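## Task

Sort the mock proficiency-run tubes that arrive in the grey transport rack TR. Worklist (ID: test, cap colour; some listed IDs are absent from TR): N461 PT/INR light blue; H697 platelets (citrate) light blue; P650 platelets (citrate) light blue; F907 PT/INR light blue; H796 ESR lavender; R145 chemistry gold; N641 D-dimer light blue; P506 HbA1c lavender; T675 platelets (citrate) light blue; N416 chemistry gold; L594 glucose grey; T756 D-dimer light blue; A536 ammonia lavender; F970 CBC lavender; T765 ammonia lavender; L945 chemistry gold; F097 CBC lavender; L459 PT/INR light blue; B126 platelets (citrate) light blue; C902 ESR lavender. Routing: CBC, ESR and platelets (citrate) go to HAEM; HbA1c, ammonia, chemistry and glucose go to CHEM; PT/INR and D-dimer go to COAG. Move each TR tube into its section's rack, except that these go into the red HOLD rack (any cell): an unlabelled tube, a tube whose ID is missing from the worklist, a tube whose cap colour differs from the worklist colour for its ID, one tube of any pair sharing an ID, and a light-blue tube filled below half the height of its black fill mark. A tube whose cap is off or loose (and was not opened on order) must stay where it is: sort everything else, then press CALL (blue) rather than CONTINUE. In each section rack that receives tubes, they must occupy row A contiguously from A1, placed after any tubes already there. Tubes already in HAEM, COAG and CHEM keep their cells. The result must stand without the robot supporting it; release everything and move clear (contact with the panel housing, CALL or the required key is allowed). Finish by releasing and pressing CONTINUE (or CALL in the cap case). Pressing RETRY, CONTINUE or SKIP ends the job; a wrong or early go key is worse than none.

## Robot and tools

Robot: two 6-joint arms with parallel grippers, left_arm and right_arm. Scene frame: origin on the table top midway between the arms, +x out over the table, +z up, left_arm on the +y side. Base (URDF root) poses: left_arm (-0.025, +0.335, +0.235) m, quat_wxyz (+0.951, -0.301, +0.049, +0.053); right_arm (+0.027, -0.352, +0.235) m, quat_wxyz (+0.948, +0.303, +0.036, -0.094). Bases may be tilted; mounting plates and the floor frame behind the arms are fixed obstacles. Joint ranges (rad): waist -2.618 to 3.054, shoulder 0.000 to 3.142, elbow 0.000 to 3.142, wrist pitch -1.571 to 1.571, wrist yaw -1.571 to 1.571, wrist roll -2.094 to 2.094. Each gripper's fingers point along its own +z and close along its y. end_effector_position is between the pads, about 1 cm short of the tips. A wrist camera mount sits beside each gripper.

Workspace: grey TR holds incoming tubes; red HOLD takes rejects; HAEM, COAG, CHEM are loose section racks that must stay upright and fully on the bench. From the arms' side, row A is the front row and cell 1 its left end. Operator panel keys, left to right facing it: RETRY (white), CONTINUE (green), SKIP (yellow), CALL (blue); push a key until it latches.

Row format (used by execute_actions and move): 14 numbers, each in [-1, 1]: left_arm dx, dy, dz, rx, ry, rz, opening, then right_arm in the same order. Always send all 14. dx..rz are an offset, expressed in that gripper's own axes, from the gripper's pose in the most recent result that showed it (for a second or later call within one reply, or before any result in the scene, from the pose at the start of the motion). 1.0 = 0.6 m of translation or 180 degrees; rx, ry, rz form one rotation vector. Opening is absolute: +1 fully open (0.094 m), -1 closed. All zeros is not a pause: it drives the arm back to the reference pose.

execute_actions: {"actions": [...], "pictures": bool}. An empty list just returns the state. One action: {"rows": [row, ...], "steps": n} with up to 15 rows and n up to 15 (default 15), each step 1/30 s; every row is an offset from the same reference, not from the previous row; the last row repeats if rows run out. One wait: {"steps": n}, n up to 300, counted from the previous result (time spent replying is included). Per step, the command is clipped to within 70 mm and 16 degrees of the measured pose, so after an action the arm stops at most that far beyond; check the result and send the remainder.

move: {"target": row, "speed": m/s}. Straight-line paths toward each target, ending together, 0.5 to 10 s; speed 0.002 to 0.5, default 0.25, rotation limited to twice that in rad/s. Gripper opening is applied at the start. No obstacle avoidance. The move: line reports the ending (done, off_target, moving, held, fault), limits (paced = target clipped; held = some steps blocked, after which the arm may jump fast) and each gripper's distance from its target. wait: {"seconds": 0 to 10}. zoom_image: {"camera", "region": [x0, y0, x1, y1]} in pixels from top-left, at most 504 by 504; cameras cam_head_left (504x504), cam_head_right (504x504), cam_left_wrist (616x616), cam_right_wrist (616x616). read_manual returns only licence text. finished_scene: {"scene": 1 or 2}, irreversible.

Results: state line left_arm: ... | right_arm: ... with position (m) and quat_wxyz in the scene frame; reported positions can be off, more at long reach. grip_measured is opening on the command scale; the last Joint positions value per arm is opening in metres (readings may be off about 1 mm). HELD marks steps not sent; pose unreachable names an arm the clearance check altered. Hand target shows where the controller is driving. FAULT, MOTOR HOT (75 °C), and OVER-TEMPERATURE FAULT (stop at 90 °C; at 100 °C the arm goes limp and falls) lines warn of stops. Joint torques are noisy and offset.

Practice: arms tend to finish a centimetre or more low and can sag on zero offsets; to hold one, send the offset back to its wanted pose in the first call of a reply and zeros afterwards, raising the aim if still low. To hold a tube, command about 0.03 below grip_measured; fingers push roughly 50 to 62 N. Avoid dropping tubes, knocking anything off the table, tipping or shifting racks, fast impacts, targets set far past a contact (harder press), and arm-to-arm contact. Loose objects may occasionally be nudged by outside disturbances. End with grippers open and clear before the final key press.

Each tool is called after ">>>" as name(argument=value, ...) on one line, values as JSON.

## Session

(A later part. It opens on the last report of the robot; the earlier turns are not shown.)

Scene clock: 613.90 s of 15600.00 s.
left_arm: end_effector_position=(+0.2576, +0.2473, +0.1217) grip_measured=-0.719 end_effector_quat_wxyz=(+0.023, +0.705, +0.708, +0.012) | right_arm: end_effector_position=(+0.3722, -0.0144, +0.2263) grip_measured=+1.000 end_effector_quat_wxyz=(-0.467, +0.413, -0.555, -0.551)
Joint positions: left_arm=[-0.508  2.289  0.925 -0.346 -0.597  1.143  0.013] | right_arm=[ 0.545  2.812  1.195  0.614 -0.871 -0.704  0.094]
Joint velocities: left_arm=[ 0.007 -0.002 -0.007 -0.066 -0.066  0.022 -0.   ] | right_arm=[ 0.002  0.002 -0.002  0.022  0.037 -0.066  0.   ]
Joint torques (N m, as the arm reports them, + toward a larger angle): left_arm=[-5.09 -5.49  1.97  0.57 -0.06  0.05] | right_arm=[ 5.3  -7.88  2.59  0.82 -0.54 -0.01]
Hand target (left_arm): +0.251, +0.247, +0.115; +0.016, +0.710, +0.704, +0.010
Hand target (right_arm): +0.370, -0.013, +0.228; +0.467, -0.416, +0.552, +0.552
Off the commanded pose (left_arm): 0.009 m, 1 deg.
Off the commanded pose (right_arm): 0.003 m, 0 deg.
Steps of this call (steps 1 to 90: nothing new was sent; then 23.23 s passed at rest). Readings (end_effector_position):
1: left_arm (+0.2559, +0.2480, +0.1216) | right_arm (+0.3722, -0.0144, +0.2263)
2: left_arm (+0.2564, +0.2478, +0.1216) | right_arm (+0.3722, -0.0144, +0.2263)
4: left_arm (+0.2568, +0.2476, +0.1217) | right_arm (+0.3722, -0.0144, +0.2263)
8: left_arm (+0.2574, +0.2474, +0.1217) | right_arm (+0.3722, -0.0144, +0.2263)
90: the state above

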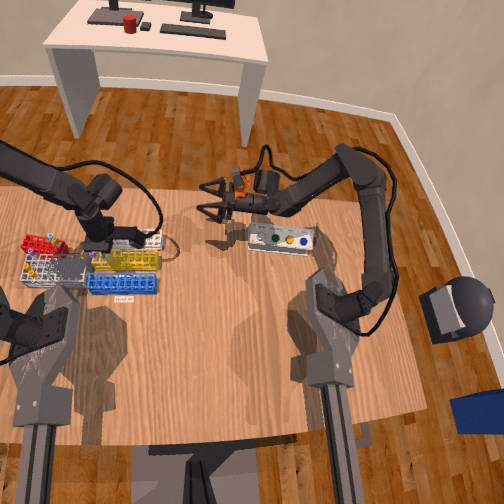

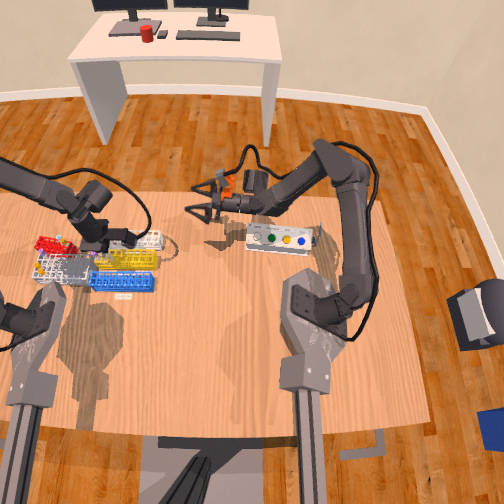

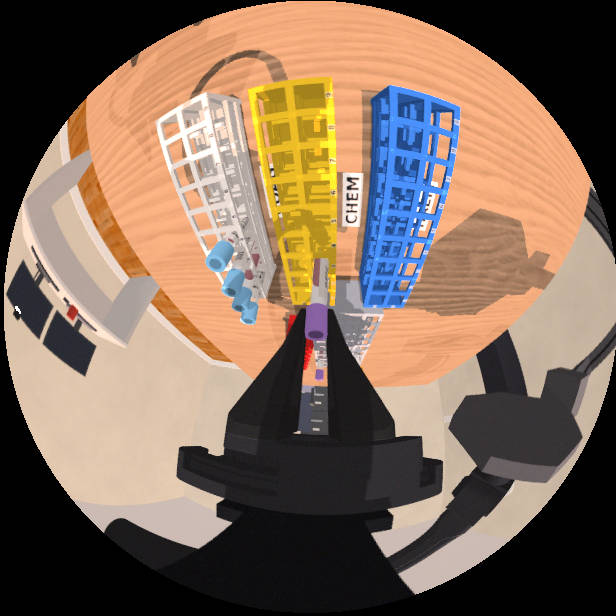

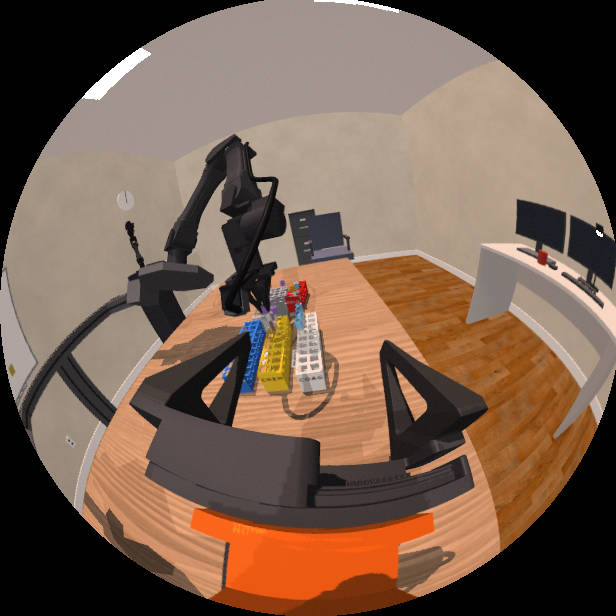

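>>> move(target=[-0.002,-0.014,0.055,0.002,0,0.003,-0.75,0,0,0,0,0,0,1], speed=0.05)

>>> execute_actions(actions=[{"rows":[[0,0,0,0,0,0,-0.5,0,0,0,0,0,0,1]],"steps":8}], pictures=false)

>>> move(target=[0,0.01,-0.1,0.012,0,0.005,-0.5,0,0,0,0,0,0,1], speed=0.12)

>>> move(target=[0.385,-0.015,0,0,0,0,-0.4,-0.01,0,0,0,0,0,1], speed=0.2)

Scene clock: 620.43 s of 15600.00 s.
left_arm: end_effector_position=(+0.2585, +0.2463, +0.0956) grip_measured=-0.719 end_effector_quat_wxyz=(+0.028, +0.704, +0.709, +0.014) | right_arm: end_effector_position=(+0.3741, -0.0161, +0.2247) grip_measured=+1.000 end_effector_quat_wxyz=(-0.468, +0.411, -0.557, -0.549)
Joint positions: left_arm=[-0.459  2.358  0.904 -0.211 -0.603  1.205  0.013] | right_arm=[ 0.539  2.812  1.195  0.614 -0.868 -0.704  0.094]
Joint velocities: left_arm=[ 0.002 -0.002 -0.007 -0.037 -0.007 -0.022 -0.001] | right_arm=[-0.017 -0.007  0.017 -0.022 -0.007  0.051  0.   ]
Joint torques (N m, as the arm reports them, + toward a larger angle): left_arm=[-4.99 -5.62  1.3   0.57 -0.04  0.03] | right_arm=[ 5.29 -7.87  2.61  0.8  -0.52 -0.03]
Hand target (left_arm): +0.250, +0.246, +0.089; +0.021, +0.709, +0.705, +0.010
Hand target (right_arm): +0.372, -0.014, +0.226; +0.467, -0.413, +0.555, +0.551
Off the commanded pose (left_arm): 0.011 m, 1 deg.
Off the commanded pose (right_arm): 0.003 m, 0 deg.
After step 90, 2.40 s passed at rest.
move: off_target (left_arm)

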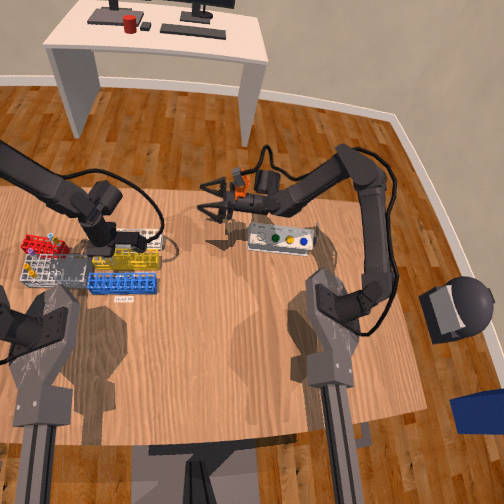

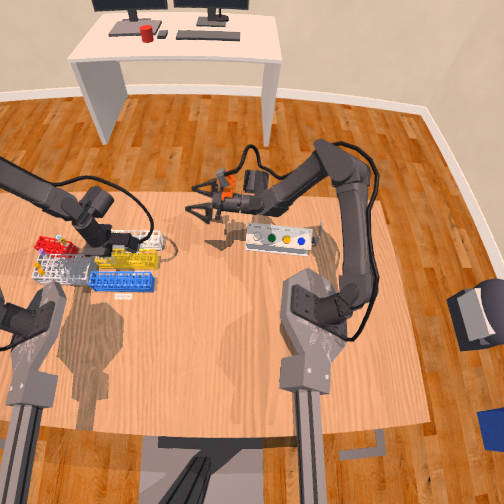

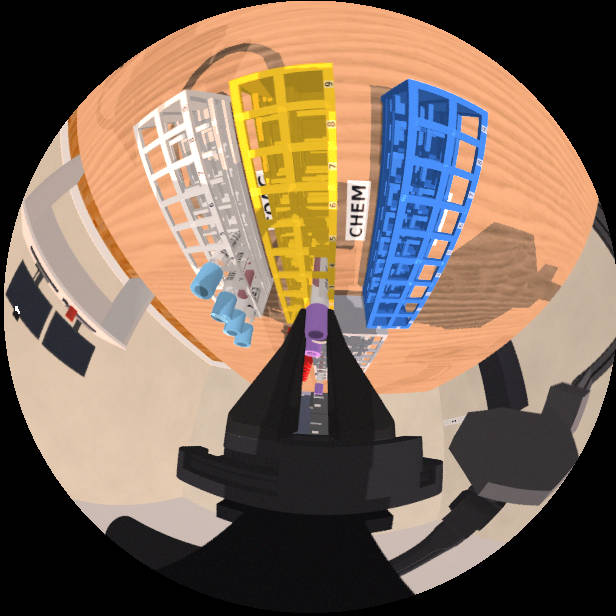

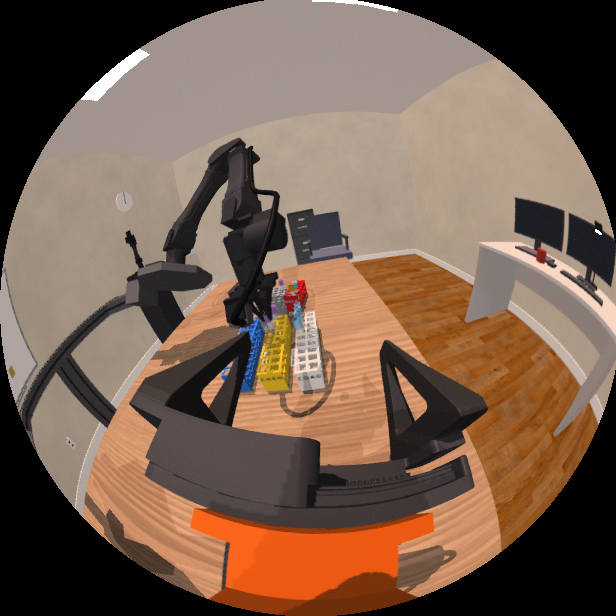

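Scene clock: 620.70 s of 15600.00 s.
left_arm: end_effector_position=(+0.2585, +0.2463, +0.0956) grip_measured=-0.502 end_effector_quat_wxyz=(+0.028, +0.704, +0.709, +0.014) | right_arm: end_effector_position=(+0.3760, -0.0179, +0.2230) grip_measured=+1.000 end_effector_quat_wxyz=(-0.468, +0.409, -0.560, -0.548)
Joint positions: left_arm=[-0.459  2.358  0.904 -0.211 -0.603  1.205  0.023] | right_arm=[ 0.533  2.812  1.195  0.614 -0.865 -0.704  0.094]
Joint velocities: left_arm=[-0.017  0.002 -0.002 -0.022  0.007  0.022 -0.002] | right_arm=[ 0.002 -0.002 -0.007 -0.022  0.037  0.007  0.   ]
Joint torques (N m, as the arm reports them, + toward a larger angle): left_arm=[-5.44 -7.03  2.47  0.42 -0.08  0.03] | right_arm=[ 5.38 -7.93  2.59  0.83 -0.55  0.01]
Hand target (left_arm): +0.259, +0.246, +0.096; +0.028, +0.704, +0.709, +0.014
Hand target (right_arm): +0.374, -0.016, +0.225; +0.468, -0.411, +0.557, +0.549
Off the commanded pose (left_arm): 0.000 m, 0 deg.
Off the commanded pose (right_arm): 0.003 m, 0 deg.
Steps of this call (steps 1 to 8: all 8 steps of this action). Readings (end_effector_position):
1: left_arm (+0.2585, +0.2463, +0.0956) | right_arm (+0.3742, -0.0162, +0.2245)
2: left_arm (+0.2585, +0.2463, +0.0956) | right_arm (+0.3745, -0.0165, +0.2243)
4: left_arm (+0.2585, +0.2463, +0.0956) | right_arm (+0.3752, -0.0171, +0.2237)
8: the state above

Scene clock: 622.10 s of 15600.00 s.
left_arm: end_effector_position=(+0.2575, +0.2533, +0.1471) grip_measured=-0.502 end_effector_quat_wxyz=(+0.003, +0.711, +0.704, +0.007) | right_arm: end_effector_position=(+0.3780, -0.0197, +0.2213) grip_measured=+1.000 end_effector_quat_wxyz=(-0.468, +0.406, -0.563, -0.546)
Joint positions: left_arm=[-0.541  2.24   0.986 -0.528 -0.594  1.089  0.023] | right_arm=[ 0.527  2.812  1.195  0.614 -0.862 -0.704  0.094]
Joint velocities: left_arm=[ 0.007 -0.007 -0.007  0.037 -0.007  0.037  0.   ] | right_arm=[ 0.017  0.002  0.007 -0.007  0.022 -0.007  0.   ]
Joint torques (N m, as the arm reports them, + toward a larger angle): left_arm=[-6.44 -7.95  4.74  0.09  0.11 -0.06] | right_arm=[ 5.34 -7.82  2.55  0.8  -0.52 -0.02]
Hand target (left_arm): +0.262, +0.247, +0.156; +0.015, +0.710, +0.704, +0.001
Hand target (right_arm): +0.376, -0.018, +0.223; +0.468, -0.408, +0.560, +0.548
Off the commanded pose (left_arm): 0.011 m, 1 deg.
Off the commanded pose (right_arm): 0.003 m, 0 deg.
move: off_target (left_arm)

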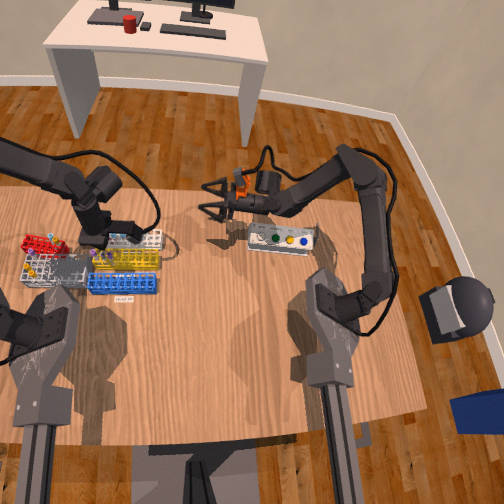

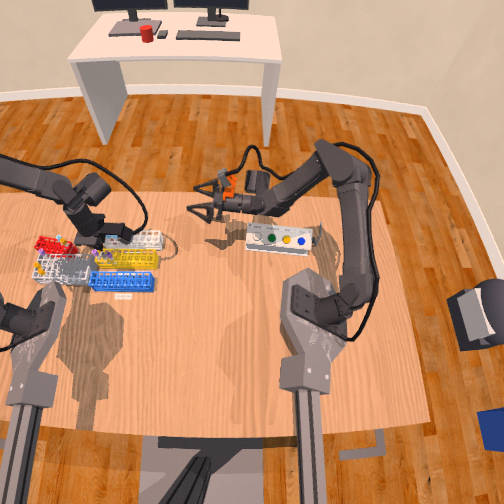

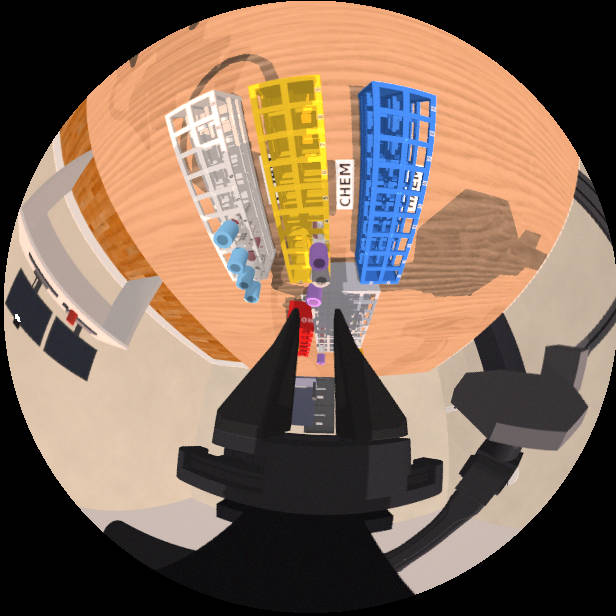

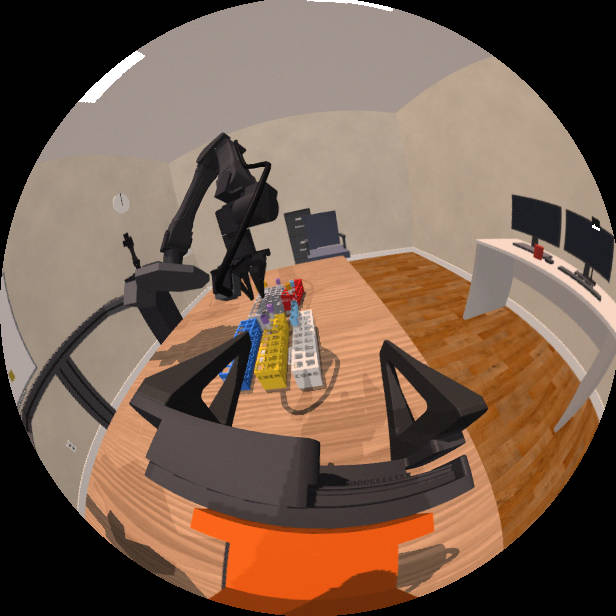

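Scene clock: 623.90 s of 15600.00 s.
left_arm: end_effector_position=(+0.2487, +0.4859, +0.1419) grip_measured=-0.402 end_effector_quat_wxyz=(-0.015, +0.712, +0.702, +0.005) | right_arm: end_effector_position=(+0.3802, -0.0213, +0.2192) grip_measured=+1.000 end_effector_quat_wxyz=(-0.467, +0.402, -0.569, -0.545)
Joint positions: left_arm=[ 0.121  1.687  0.849 -0.506 -0.612  1.883  0.028] | right_arm=[ 0.521  2.812  1.195  0.614 -0.855 -0.699  0.094]
Joint velocities: left_arm=[ 0.012 -0.012 -0.012 -0.037 -0.037 -0.022 -0.002] | right_arm=[ 0.007 -0.007  0.007 -0.037  0.007 -0.007  0.   ]
Joint torques (N m, as the arm reports them, + toward a larger angle): left_arm=[-3.68 -7.25  4.24  0.13  0.14  0.05] | right_arm=[ 5.81 -8.89  2.31  0.78 -0.52  0.05]
Hand target (left_arm): +0.255, +0.488, +0.148; -0.001, +0.711, +0.703, +0.008
Hand target (right_arm): +0.379, -0.020, +0.227; +0.468, -0.406, +0.563, +0.546
Off the commanded pose (left_arm): 0.007 m, 2 deg.
Off the commanded pose (right_arm): 0.008 m, 1 deg.
move: done

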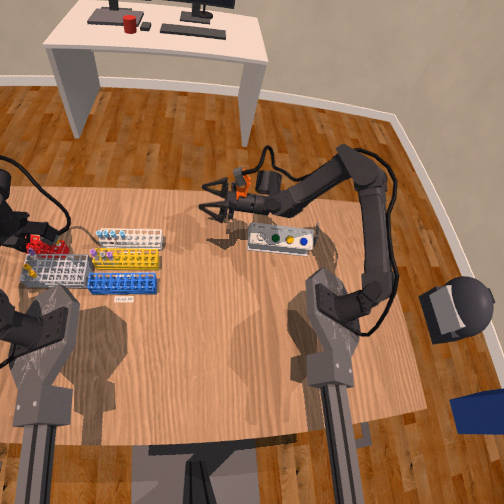

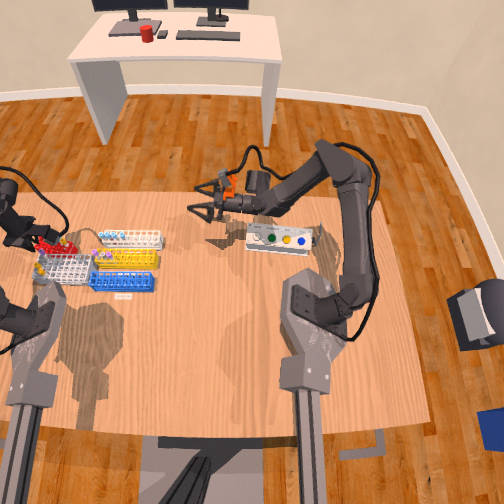

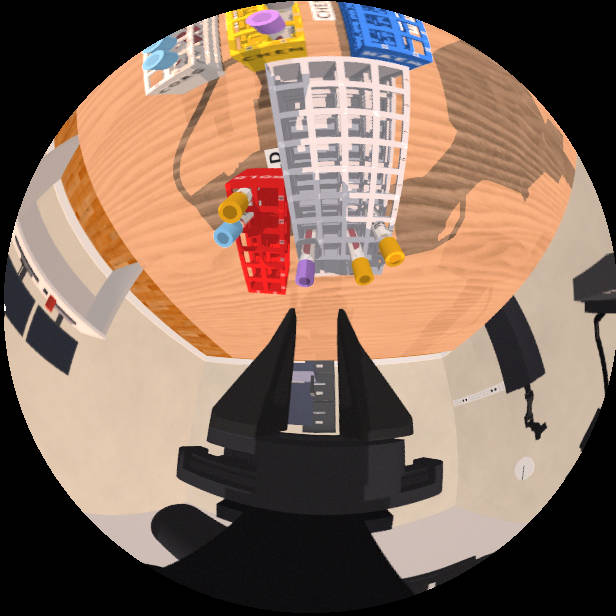

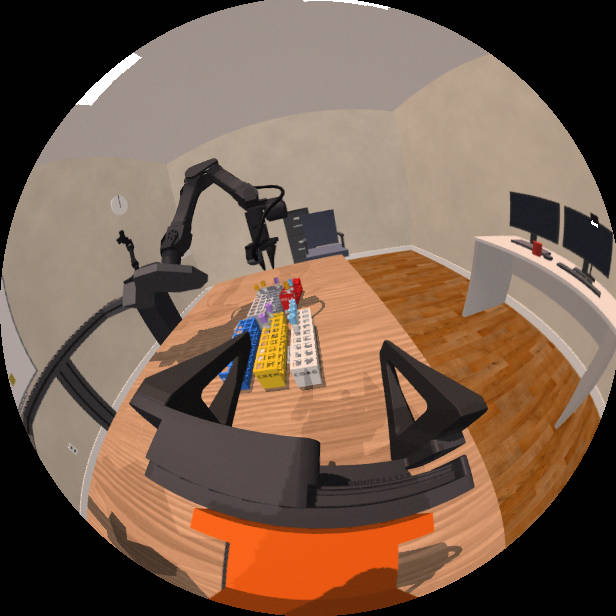

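>>> move(target=[-0.008,-0.002,0.062,-0.005,-0.012,-0.004,-0.4,0,0,0,0,0,0,1], speed=0.06)

Scene clock: 627.67 s of 15600.00 s.
left_arm: end_effector_position=(+0.2520, +0.4918, +0.1117) grip_measured=-0.402 end_effector_quat_wxyz=(-0.002, +0.701, +0.713, +0.013) | right_arm: end_effector_position=(+0.3821, -0.0231, +0.2174) grip_measured=+1.000 end_effector_quat_wxyz=(+0.467, -0.400, +0.571, +0.543)
Joint positions: left_arm=[ 0.202  1.747  0.811 -0.326 -0.573  1.963  0.028] | right_arm=[ 0.515  2.812  1.195  0.614 -0.852 -0.699  0.094]
Joint velocities: left_arm=[-0.002 -0.002  0.012 -0.022  0.022 -0.022 -0.   ] | right_arm=[-0.012 -0.027 -0.002 -0.007 -0.022 -0.007  0.   ]
Joint torques (N m, as the arm reports them, + toward a larger angle): left_arm=[-3.59 -4.82  1.52  0.42  0.17  0.05] | right_arm=[ 5.37 -7.9   2.61  0.8  -0.51 -0.04]
Hand target (left_arm): +0.246, +0.482, +0.105; +0.003, +0.708, +0.707, -0.003
Hand target (right_arm): +0.380, -0.021, +0.219; +0.467, -0.403, +0.568, +0.545
Off the commanded pose (left_arm): 0.013 m, 2 deg.
Off the commanded pose (right_arm): 0.003 m, 0 deg.
move: off_target (left_arm)

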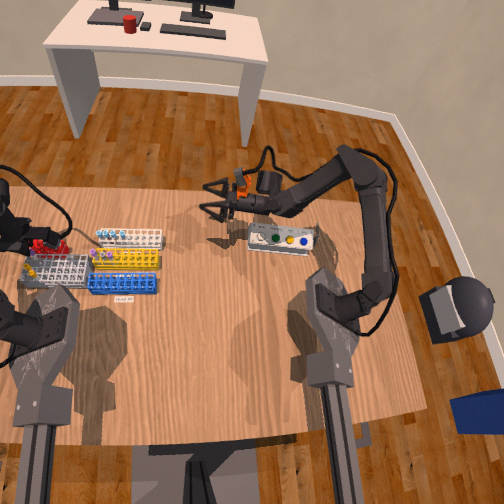

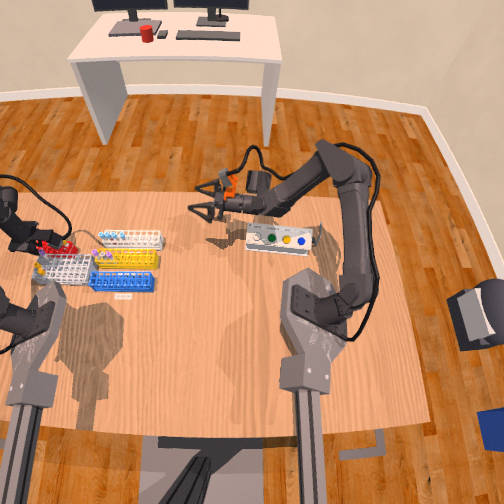

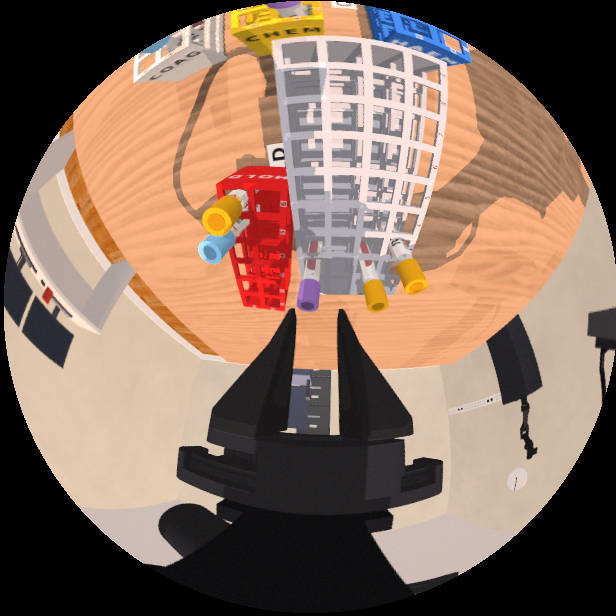

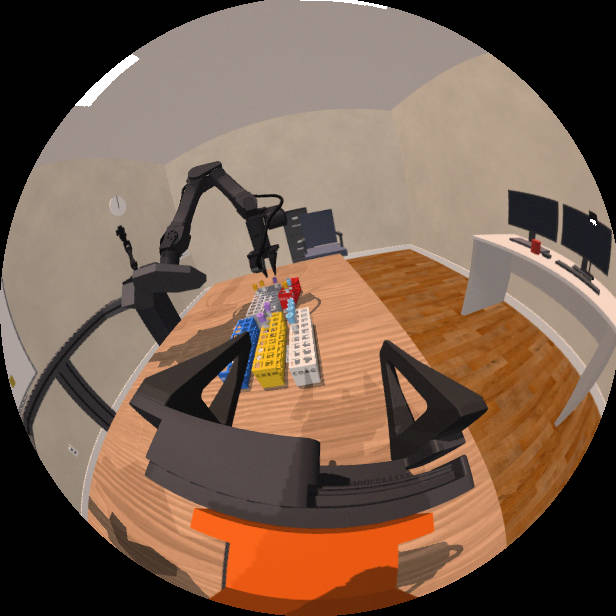

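>>> move(target=[-0.016,-0.004,0.052,0.005,-0.009,0.005,-0.3,0,0,0,0,0,0,1], speed=0.06)

>>> execute_actions(actions=[{"rows":[[0,0,0,0,0,0,-0.75,0,0,0,0,0,0,1]],"steps":12}], pictures=false)

>>> move(target=[0,0.012,-0.21,0,-0.007,0.006,-0.75,0,0,0,0,0,0,1], speed=0.12)

>>> move(target=[-0.4,0,-0.03,0,0,-0.5,-0.75,-0.05,0.04,0.03,-0.04,-0.02,-0.03,1], speed=0.25)

>>> zoom_image(camera="cam_right_wrist", region=[210,220,330,340])

Scene clock: 636.53 s of 15600.00 s.
left_arm: end_effector_position=(+0.2540, +0.4910, +0.0867) grip_measured=-0.302 end_effector_quat_wxyz=(-0.004, +0.702, +0.712, +0.011) | right_arm: end_effector_position=(+0.3840, -0.0250, +0.2156) grip_measured=+1.000 end_effector_quat_wxyz=(+0.467, -0.398, +0.574, +0.542)
Joint positions: left_arm=[ 0.243  1.833  0.811 -0.221 -0.563  2.007  0.033] | right_arm=[ 0.509  2.812  1.195  0.614 -0.849 -0.699  0.094]
Joint velocities: left_arm=[ 0.002 -0.007 -0.002  0.066  0.051  0.037 -0.   ] | right_arm=[-0.012 -0.017  0.007  0.007  0.037 -0.007  0.   ]
Joint torques (N m, as the arm reports them, + toward a larger angle): left_arm=[-3.59 -5.22  1.71  0.4   0.16  0.06] | right_arm=[ 5.38 -7.79  2.52  0.8  -0.53  0.  ]
Hand target (left_arm): +0.250, +0.483, +0.080; +0.002, +0.707, +0.707, -0.003
Hand target (right_arm): +0.382, -0.023, +0.217; +0.467, -0.400, +0.571, +0.543
Off the commanded pose (left_arm): 0.011 m, 2 deg.
Off the commanded pose (right_arm): 0.003 m, 0 deg.
After step 90, 4.87 s passed at rest.
move: off_target (left_arm)

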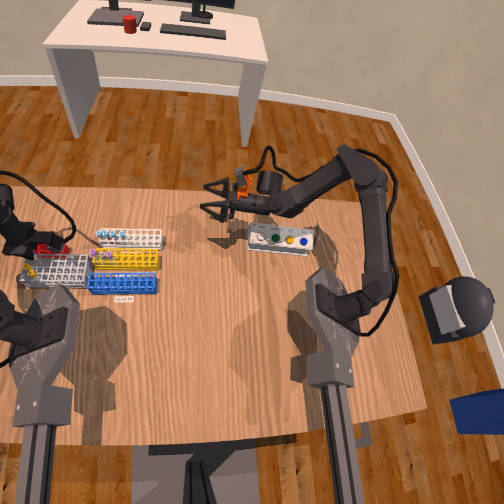

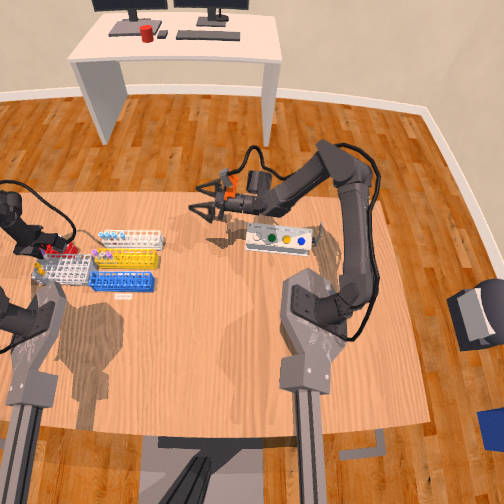

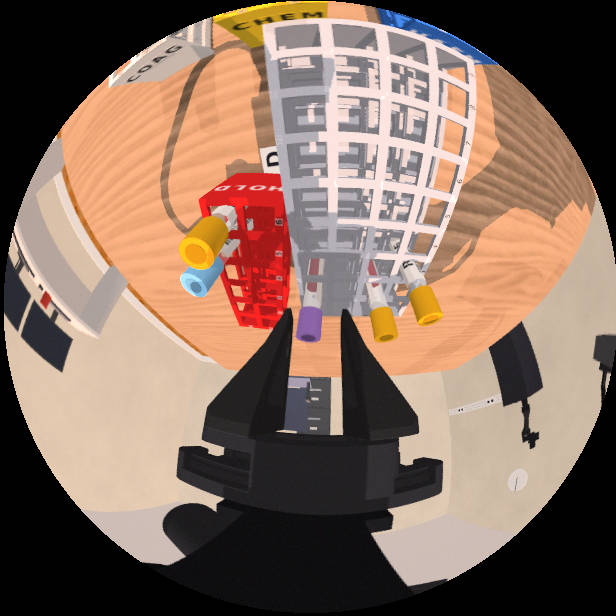

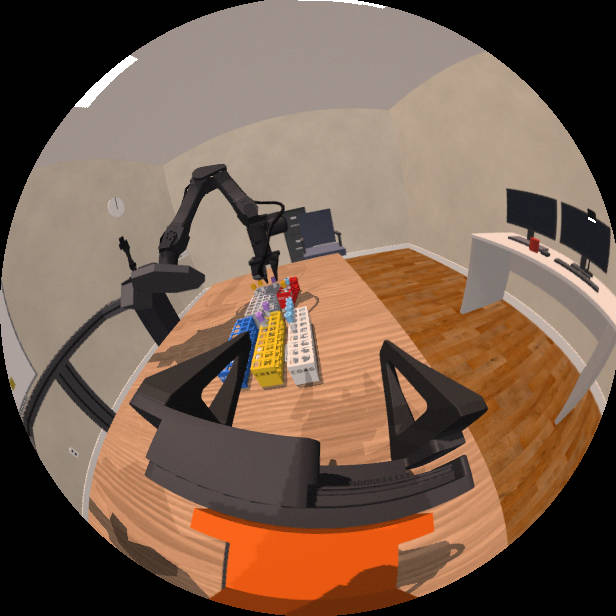

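Scene clock: 636.93 s of 15600.00 s.
left_arm: end_effector_position=(+0.2540, +0.4910, +0.0867) grip_measured=-0.718 end_effector_quat_wxyz=(-0.004, +0.702, +0.712, +0.011) | right_arm: end_effector_position=(+0.3860, -0.0269, +0.2138) grip_measured=+1.000 end_effector_quat_wxyz=(+0.468, -0.395, +0.578, +0.540)
Joint positions: left_arm=[ 0.243  1.833  0.811 -0.221 -0.563  2.007  0.013] | right_arm=[ 0.502  2.812  1.195  0.614 -0.846 -0.699  0.094]
Joint velocities: left_arm=[ 0.007  0.032 -0.002  0.007 -0.022  0.037 -0.   ] | right_arm=[-0.007  0.007 -0.007 -0.022  0.081 -0.051  0.   ]
Joint torques (N m, as the arm reports them, + toward a larger angle): left_arm=[-4.11 -6.65  2.2   0.33 -0.01  0.01] | right_arm=[ 5.41 -7.7   2.44  0.79 -0.51 -0.03]
Hand target (left_arm): +0.254, +0.491, +0.087; -0.004, +0.702, +0.712, +0.011
Hand target (right_arm): +0.384, -0.025, +0.216; +0.467, -0.398, +0.574, +0.542
Off the commanded pose (left_arm): 0.000 m, 0 deg.
Off the commanded pose (right_arm): 0.003 m, 0 deg.
Steps of this call (steps 1 to 12: all 12 steps of this action). Readings (end_effector_position):
1: left_arm (+0.2540, +0.4910, +0.0867) | right_arm (+0.3842, -0.0251, +0.2155)
2: left_arm (+0.2540, +0.4910, +0.0867) | right_arm (+0.3844, -0.0253, +0.2153)
4: left_arm (+0.2540, +0.4910, +0.0867) | right_arm (+0.3852, -0.0261, +0.2146)
8: left_arm (+0.2540, +0.4910, +0.0867) | right_arm (+0.3860, -0.0269, +0.2138)
12: the state above

Scene clock: 638.87 s of 15600.00 s.
left_arm: end_effector_position=(+0.2576, +0.4878, +0.2032) grip_measured=-0.718 end_effector_quat_wxyz=(-0.001, +0.708, +0.706, -0.004) | right_arm: end_effector_position=(+0.3880, -0.0288, +0.2119) grip_measured=+1.000 end_effector_quat_wxyz=(+0.468, -0.392, +0.581, +0.539)
Joint positions: left_arm=[ 0.014  1.594  0.998 -0.822 -0.599  1.742  0.013] | right_arm=[ 0.496  2.812  1.195  0.614 -0.843 -0.699  0.094]
Joint velocities: left_arm=[-0.012  0.002 -0.002  0.022  0.007  0.007  0.001] | right_arm=[-0.017  0.002 -0.022 -0.051  0.007  0.022  0.   ]
Joint torques (N m, as the arm reports them, + toward a larger angle): left_arm=[-5.23 -6.9   5.34  0.01 -0.04 -0.05] | right_arm=[ 5.4  -7.73  2.39  0.8  -0.54  0.  ]
Hand target (left_arm): +0.261, +0.489, +0.213; +0.005, +0.708, +0.706, +0.003
Hand target (right_arm): +0.386, -0.027, +0.214; +0.467, -0.395, +0.578, +0.540
Off the commanded pose (left_arm): 0.010 m, 1 deg.
Off the commanded pose (right_arm): 0.003 m, 0 deg.
move: done

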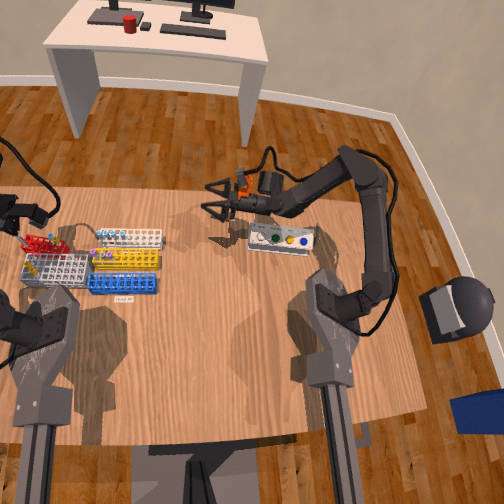

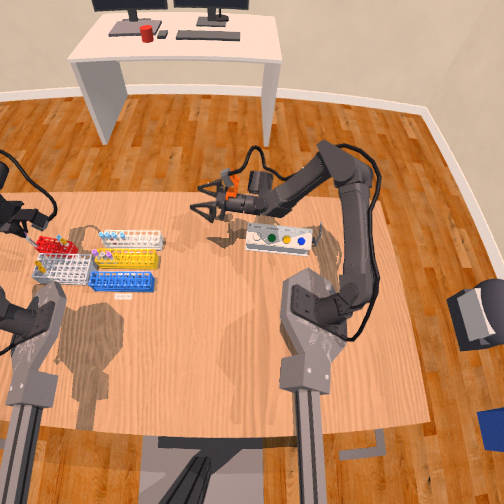

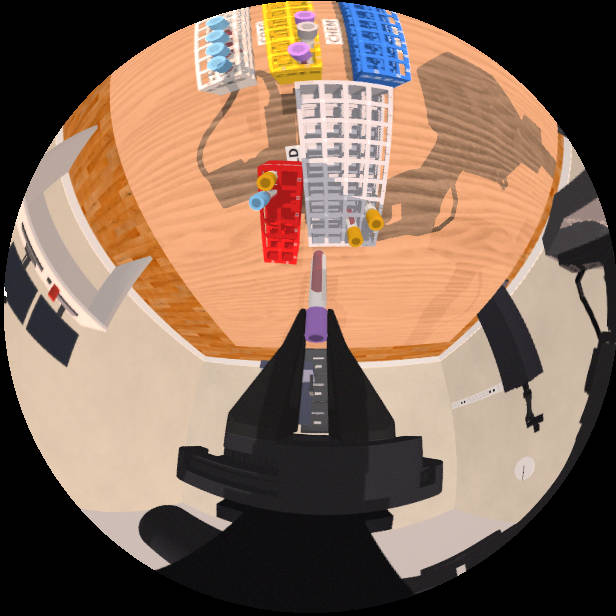

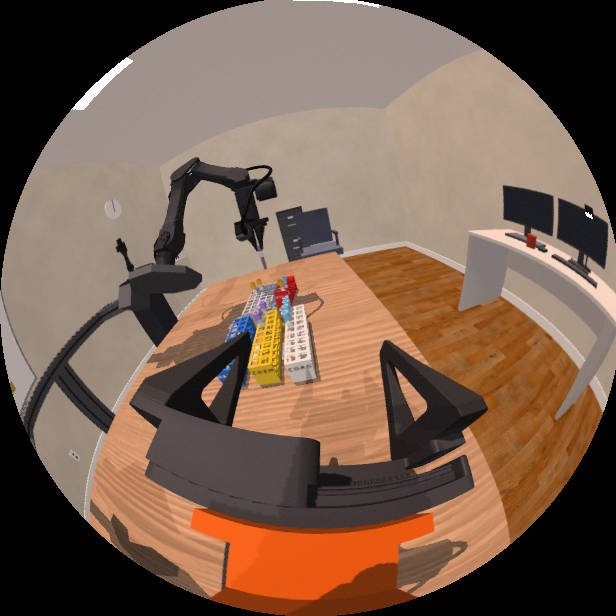

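Scene clock: 642.63 s of 15600.00 s.
left_arm: end_effector_position=(+0.2532, +0.2507, +0.2219) grip_measured=-0.718 end_effector_quat_wxyz=(+0.001, -0.005, +1.000, -0.007) | right_arm: end_effector_position=(+0.3718, -0.0152, +0.2322) grip_measured=+1.000 end_effector_quat_wxyz=(-0.474, +0.422, -0.533, -0.560)
Joint positions: left_arm=[-0.673  2.107  1.104 -0.862 -0.538 -0.652  0.013] | right_arm=[ 0.539  2.812  1.218  0.576 -0.918 -0.747  0.094]
Joint velocities: left_arm=[-0.002 -0.002 -0.002 -0.007 -0.007  0.022  0.   ] | right_arm=[-0.002  0.007  0.007 -0.037 -0.051  0.081  0.   ]
Joint torques (N m, as the arm reports them, + toward a larger angle): left_arm=[-6.22 -4.88  5.9   0.11 -0.01 -0.06] | right_arm=[ 6.3  -8.5   4.64  0.67 -0.76 -0.06]
Hand target (left_arm): +0.253, +0.245, +0.224; -0.001, +0.001, +1.000, -0.006
Hand target (right_arm): +0.374, -0.010, +0.247; +0.484, -0.431, +0.512, +0.563
Off the commanded pose (left_arm): 0.005 m, 1 deg.
Off the commanded pose (right_arm): 0.016 m, 3 deg.
move: off_target (right_arm)

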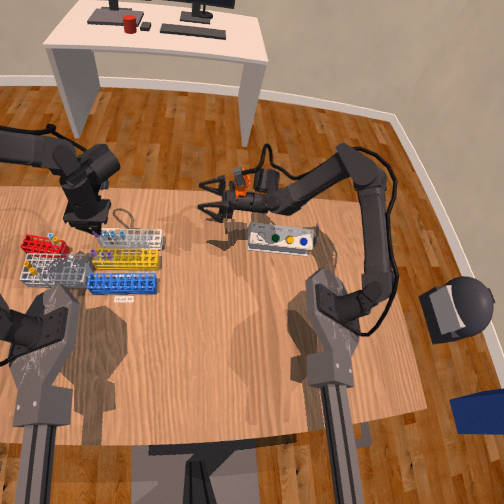

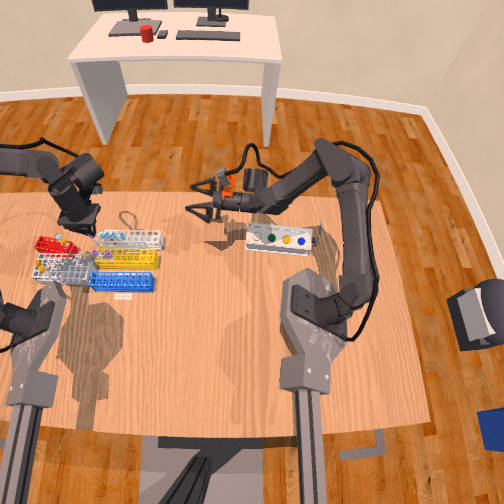

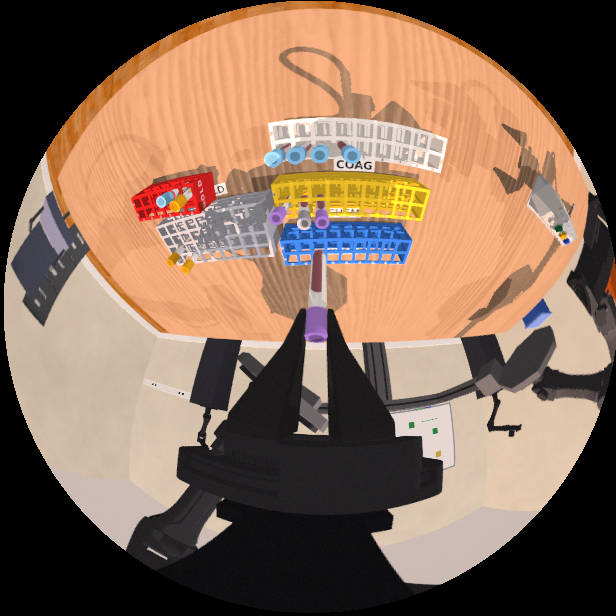

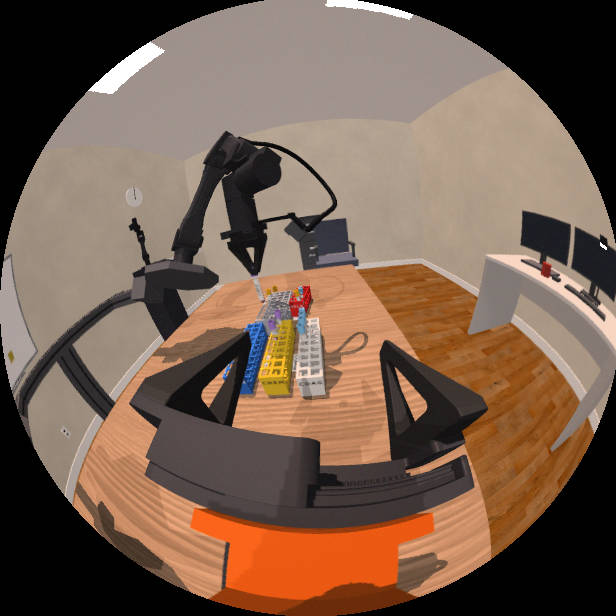

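Region (210, 220, 330, 340) of cam_right_wrist's 616x616 image, scaled by 4.200, with more detail than that image has.

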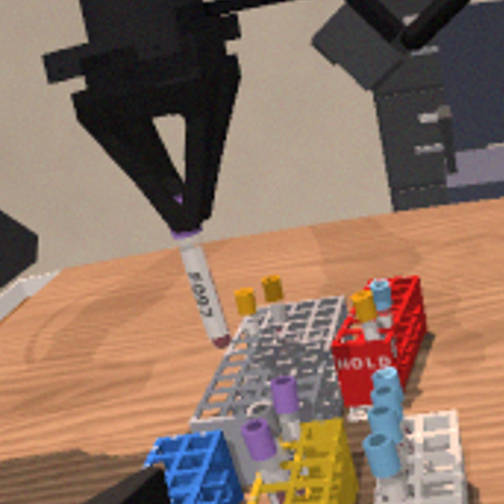

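>>> zoom_image(camera="cam_right_wrist", region=[240,270,280,310])

Region (240, 270, 280, 310) of cam_right_wrist's 616x616 image, scaled by 12.600, with more detail than that image has.

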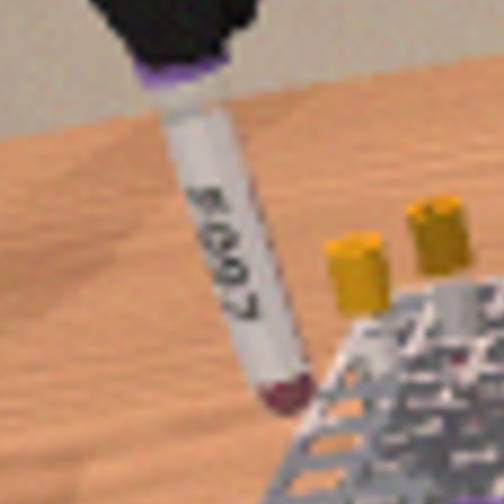

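>>> move(target=[-0.08,-0.15,-0.01,0,0,-0.08,-0.75,0,0,0,0,0,0,1])

>>> zoom_image(camera="cam_right_wrist", region=[225,270,305,350])

Scene clock: 648.73 s of 15600.00 s.
left_arm: end_effector_position=(+0.3024, +0.1654, +0.2271) grip_measured=-0.718 end_effector_quat_wxyz=(+0.002, -0.136, +0.991, -0.012) | right_arm: end_effector_position=(+0.3737, -0.0169, +0.2306) grip_measured=+1.000 end_effector_quat_wxyz=(-0.474, +0.420, -0.536, -0.558)
Joint positions: left_arm=[-0.76   2.454  1.543 -0.99  -0.508 -1.006  0.013] | right_arm=[ 0.533  2.812  1.218  0.575 -0.916 -0.747  0.094]
Joint velocities: left_arm=[-0.007 -0.012  0.002 -0.081  0.007 -0.037 -0.   ] | right_arm=[-0.007 -0.007 -0.007  0.007  0.037 -0.037  0.   ]
Joint torques (N m, as the arm reports them, + toward a larger angle): left_arm=[-7.16 -7.27  6.11  0.12 -0.02 -0.09] | right_arm=[ 5.4  -7.85  2.58  0.78 -0.52 -0.01]
Hand target (left_arm): +0.300, +0.160, +0.228; -0.000, -0.130, +0.991, -0.008
Hand target (right_arm): +0.372, -0.015, +0.232; +0.474, -0.423, +0.533, +0.560
Off the commanded pose (left_arm): 0.005 m, 1 deg.
Off the commanded pose (right_arm): 0.003 m, 0 deg.
After step 90, 1.93 s passed at rest.
move: done

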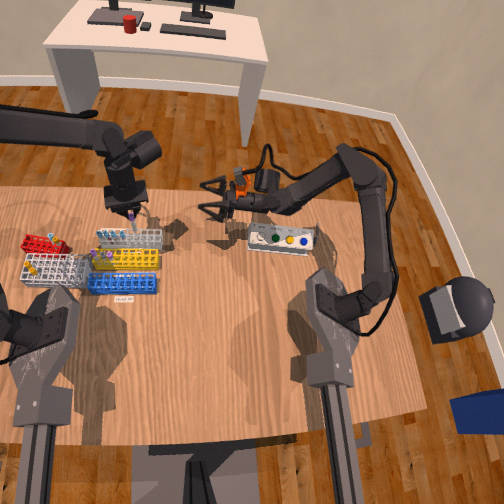

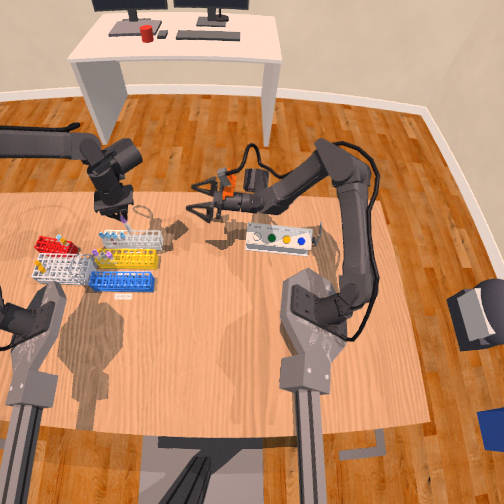

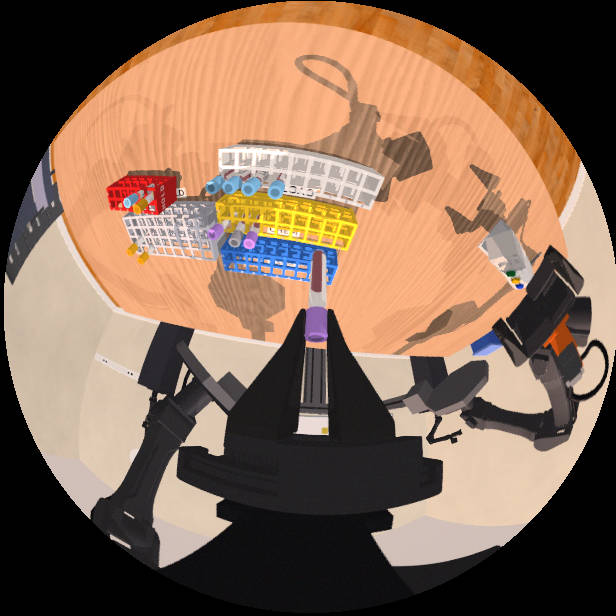

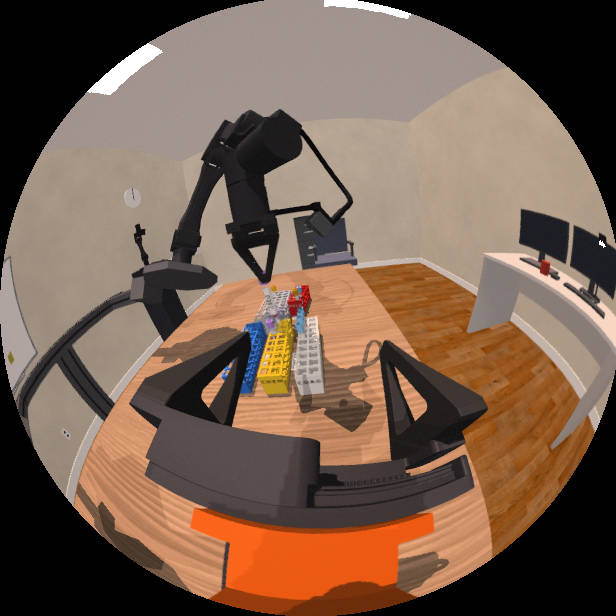

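Region (225, 270, 305, 350) of cam_right_wrist's 616x616 image, scaled by 6.300, with more detail than that image has.

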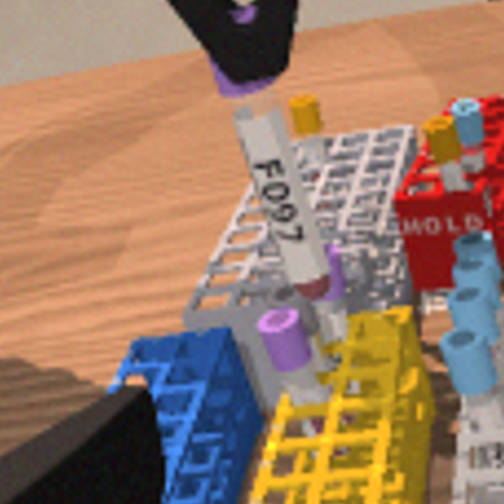

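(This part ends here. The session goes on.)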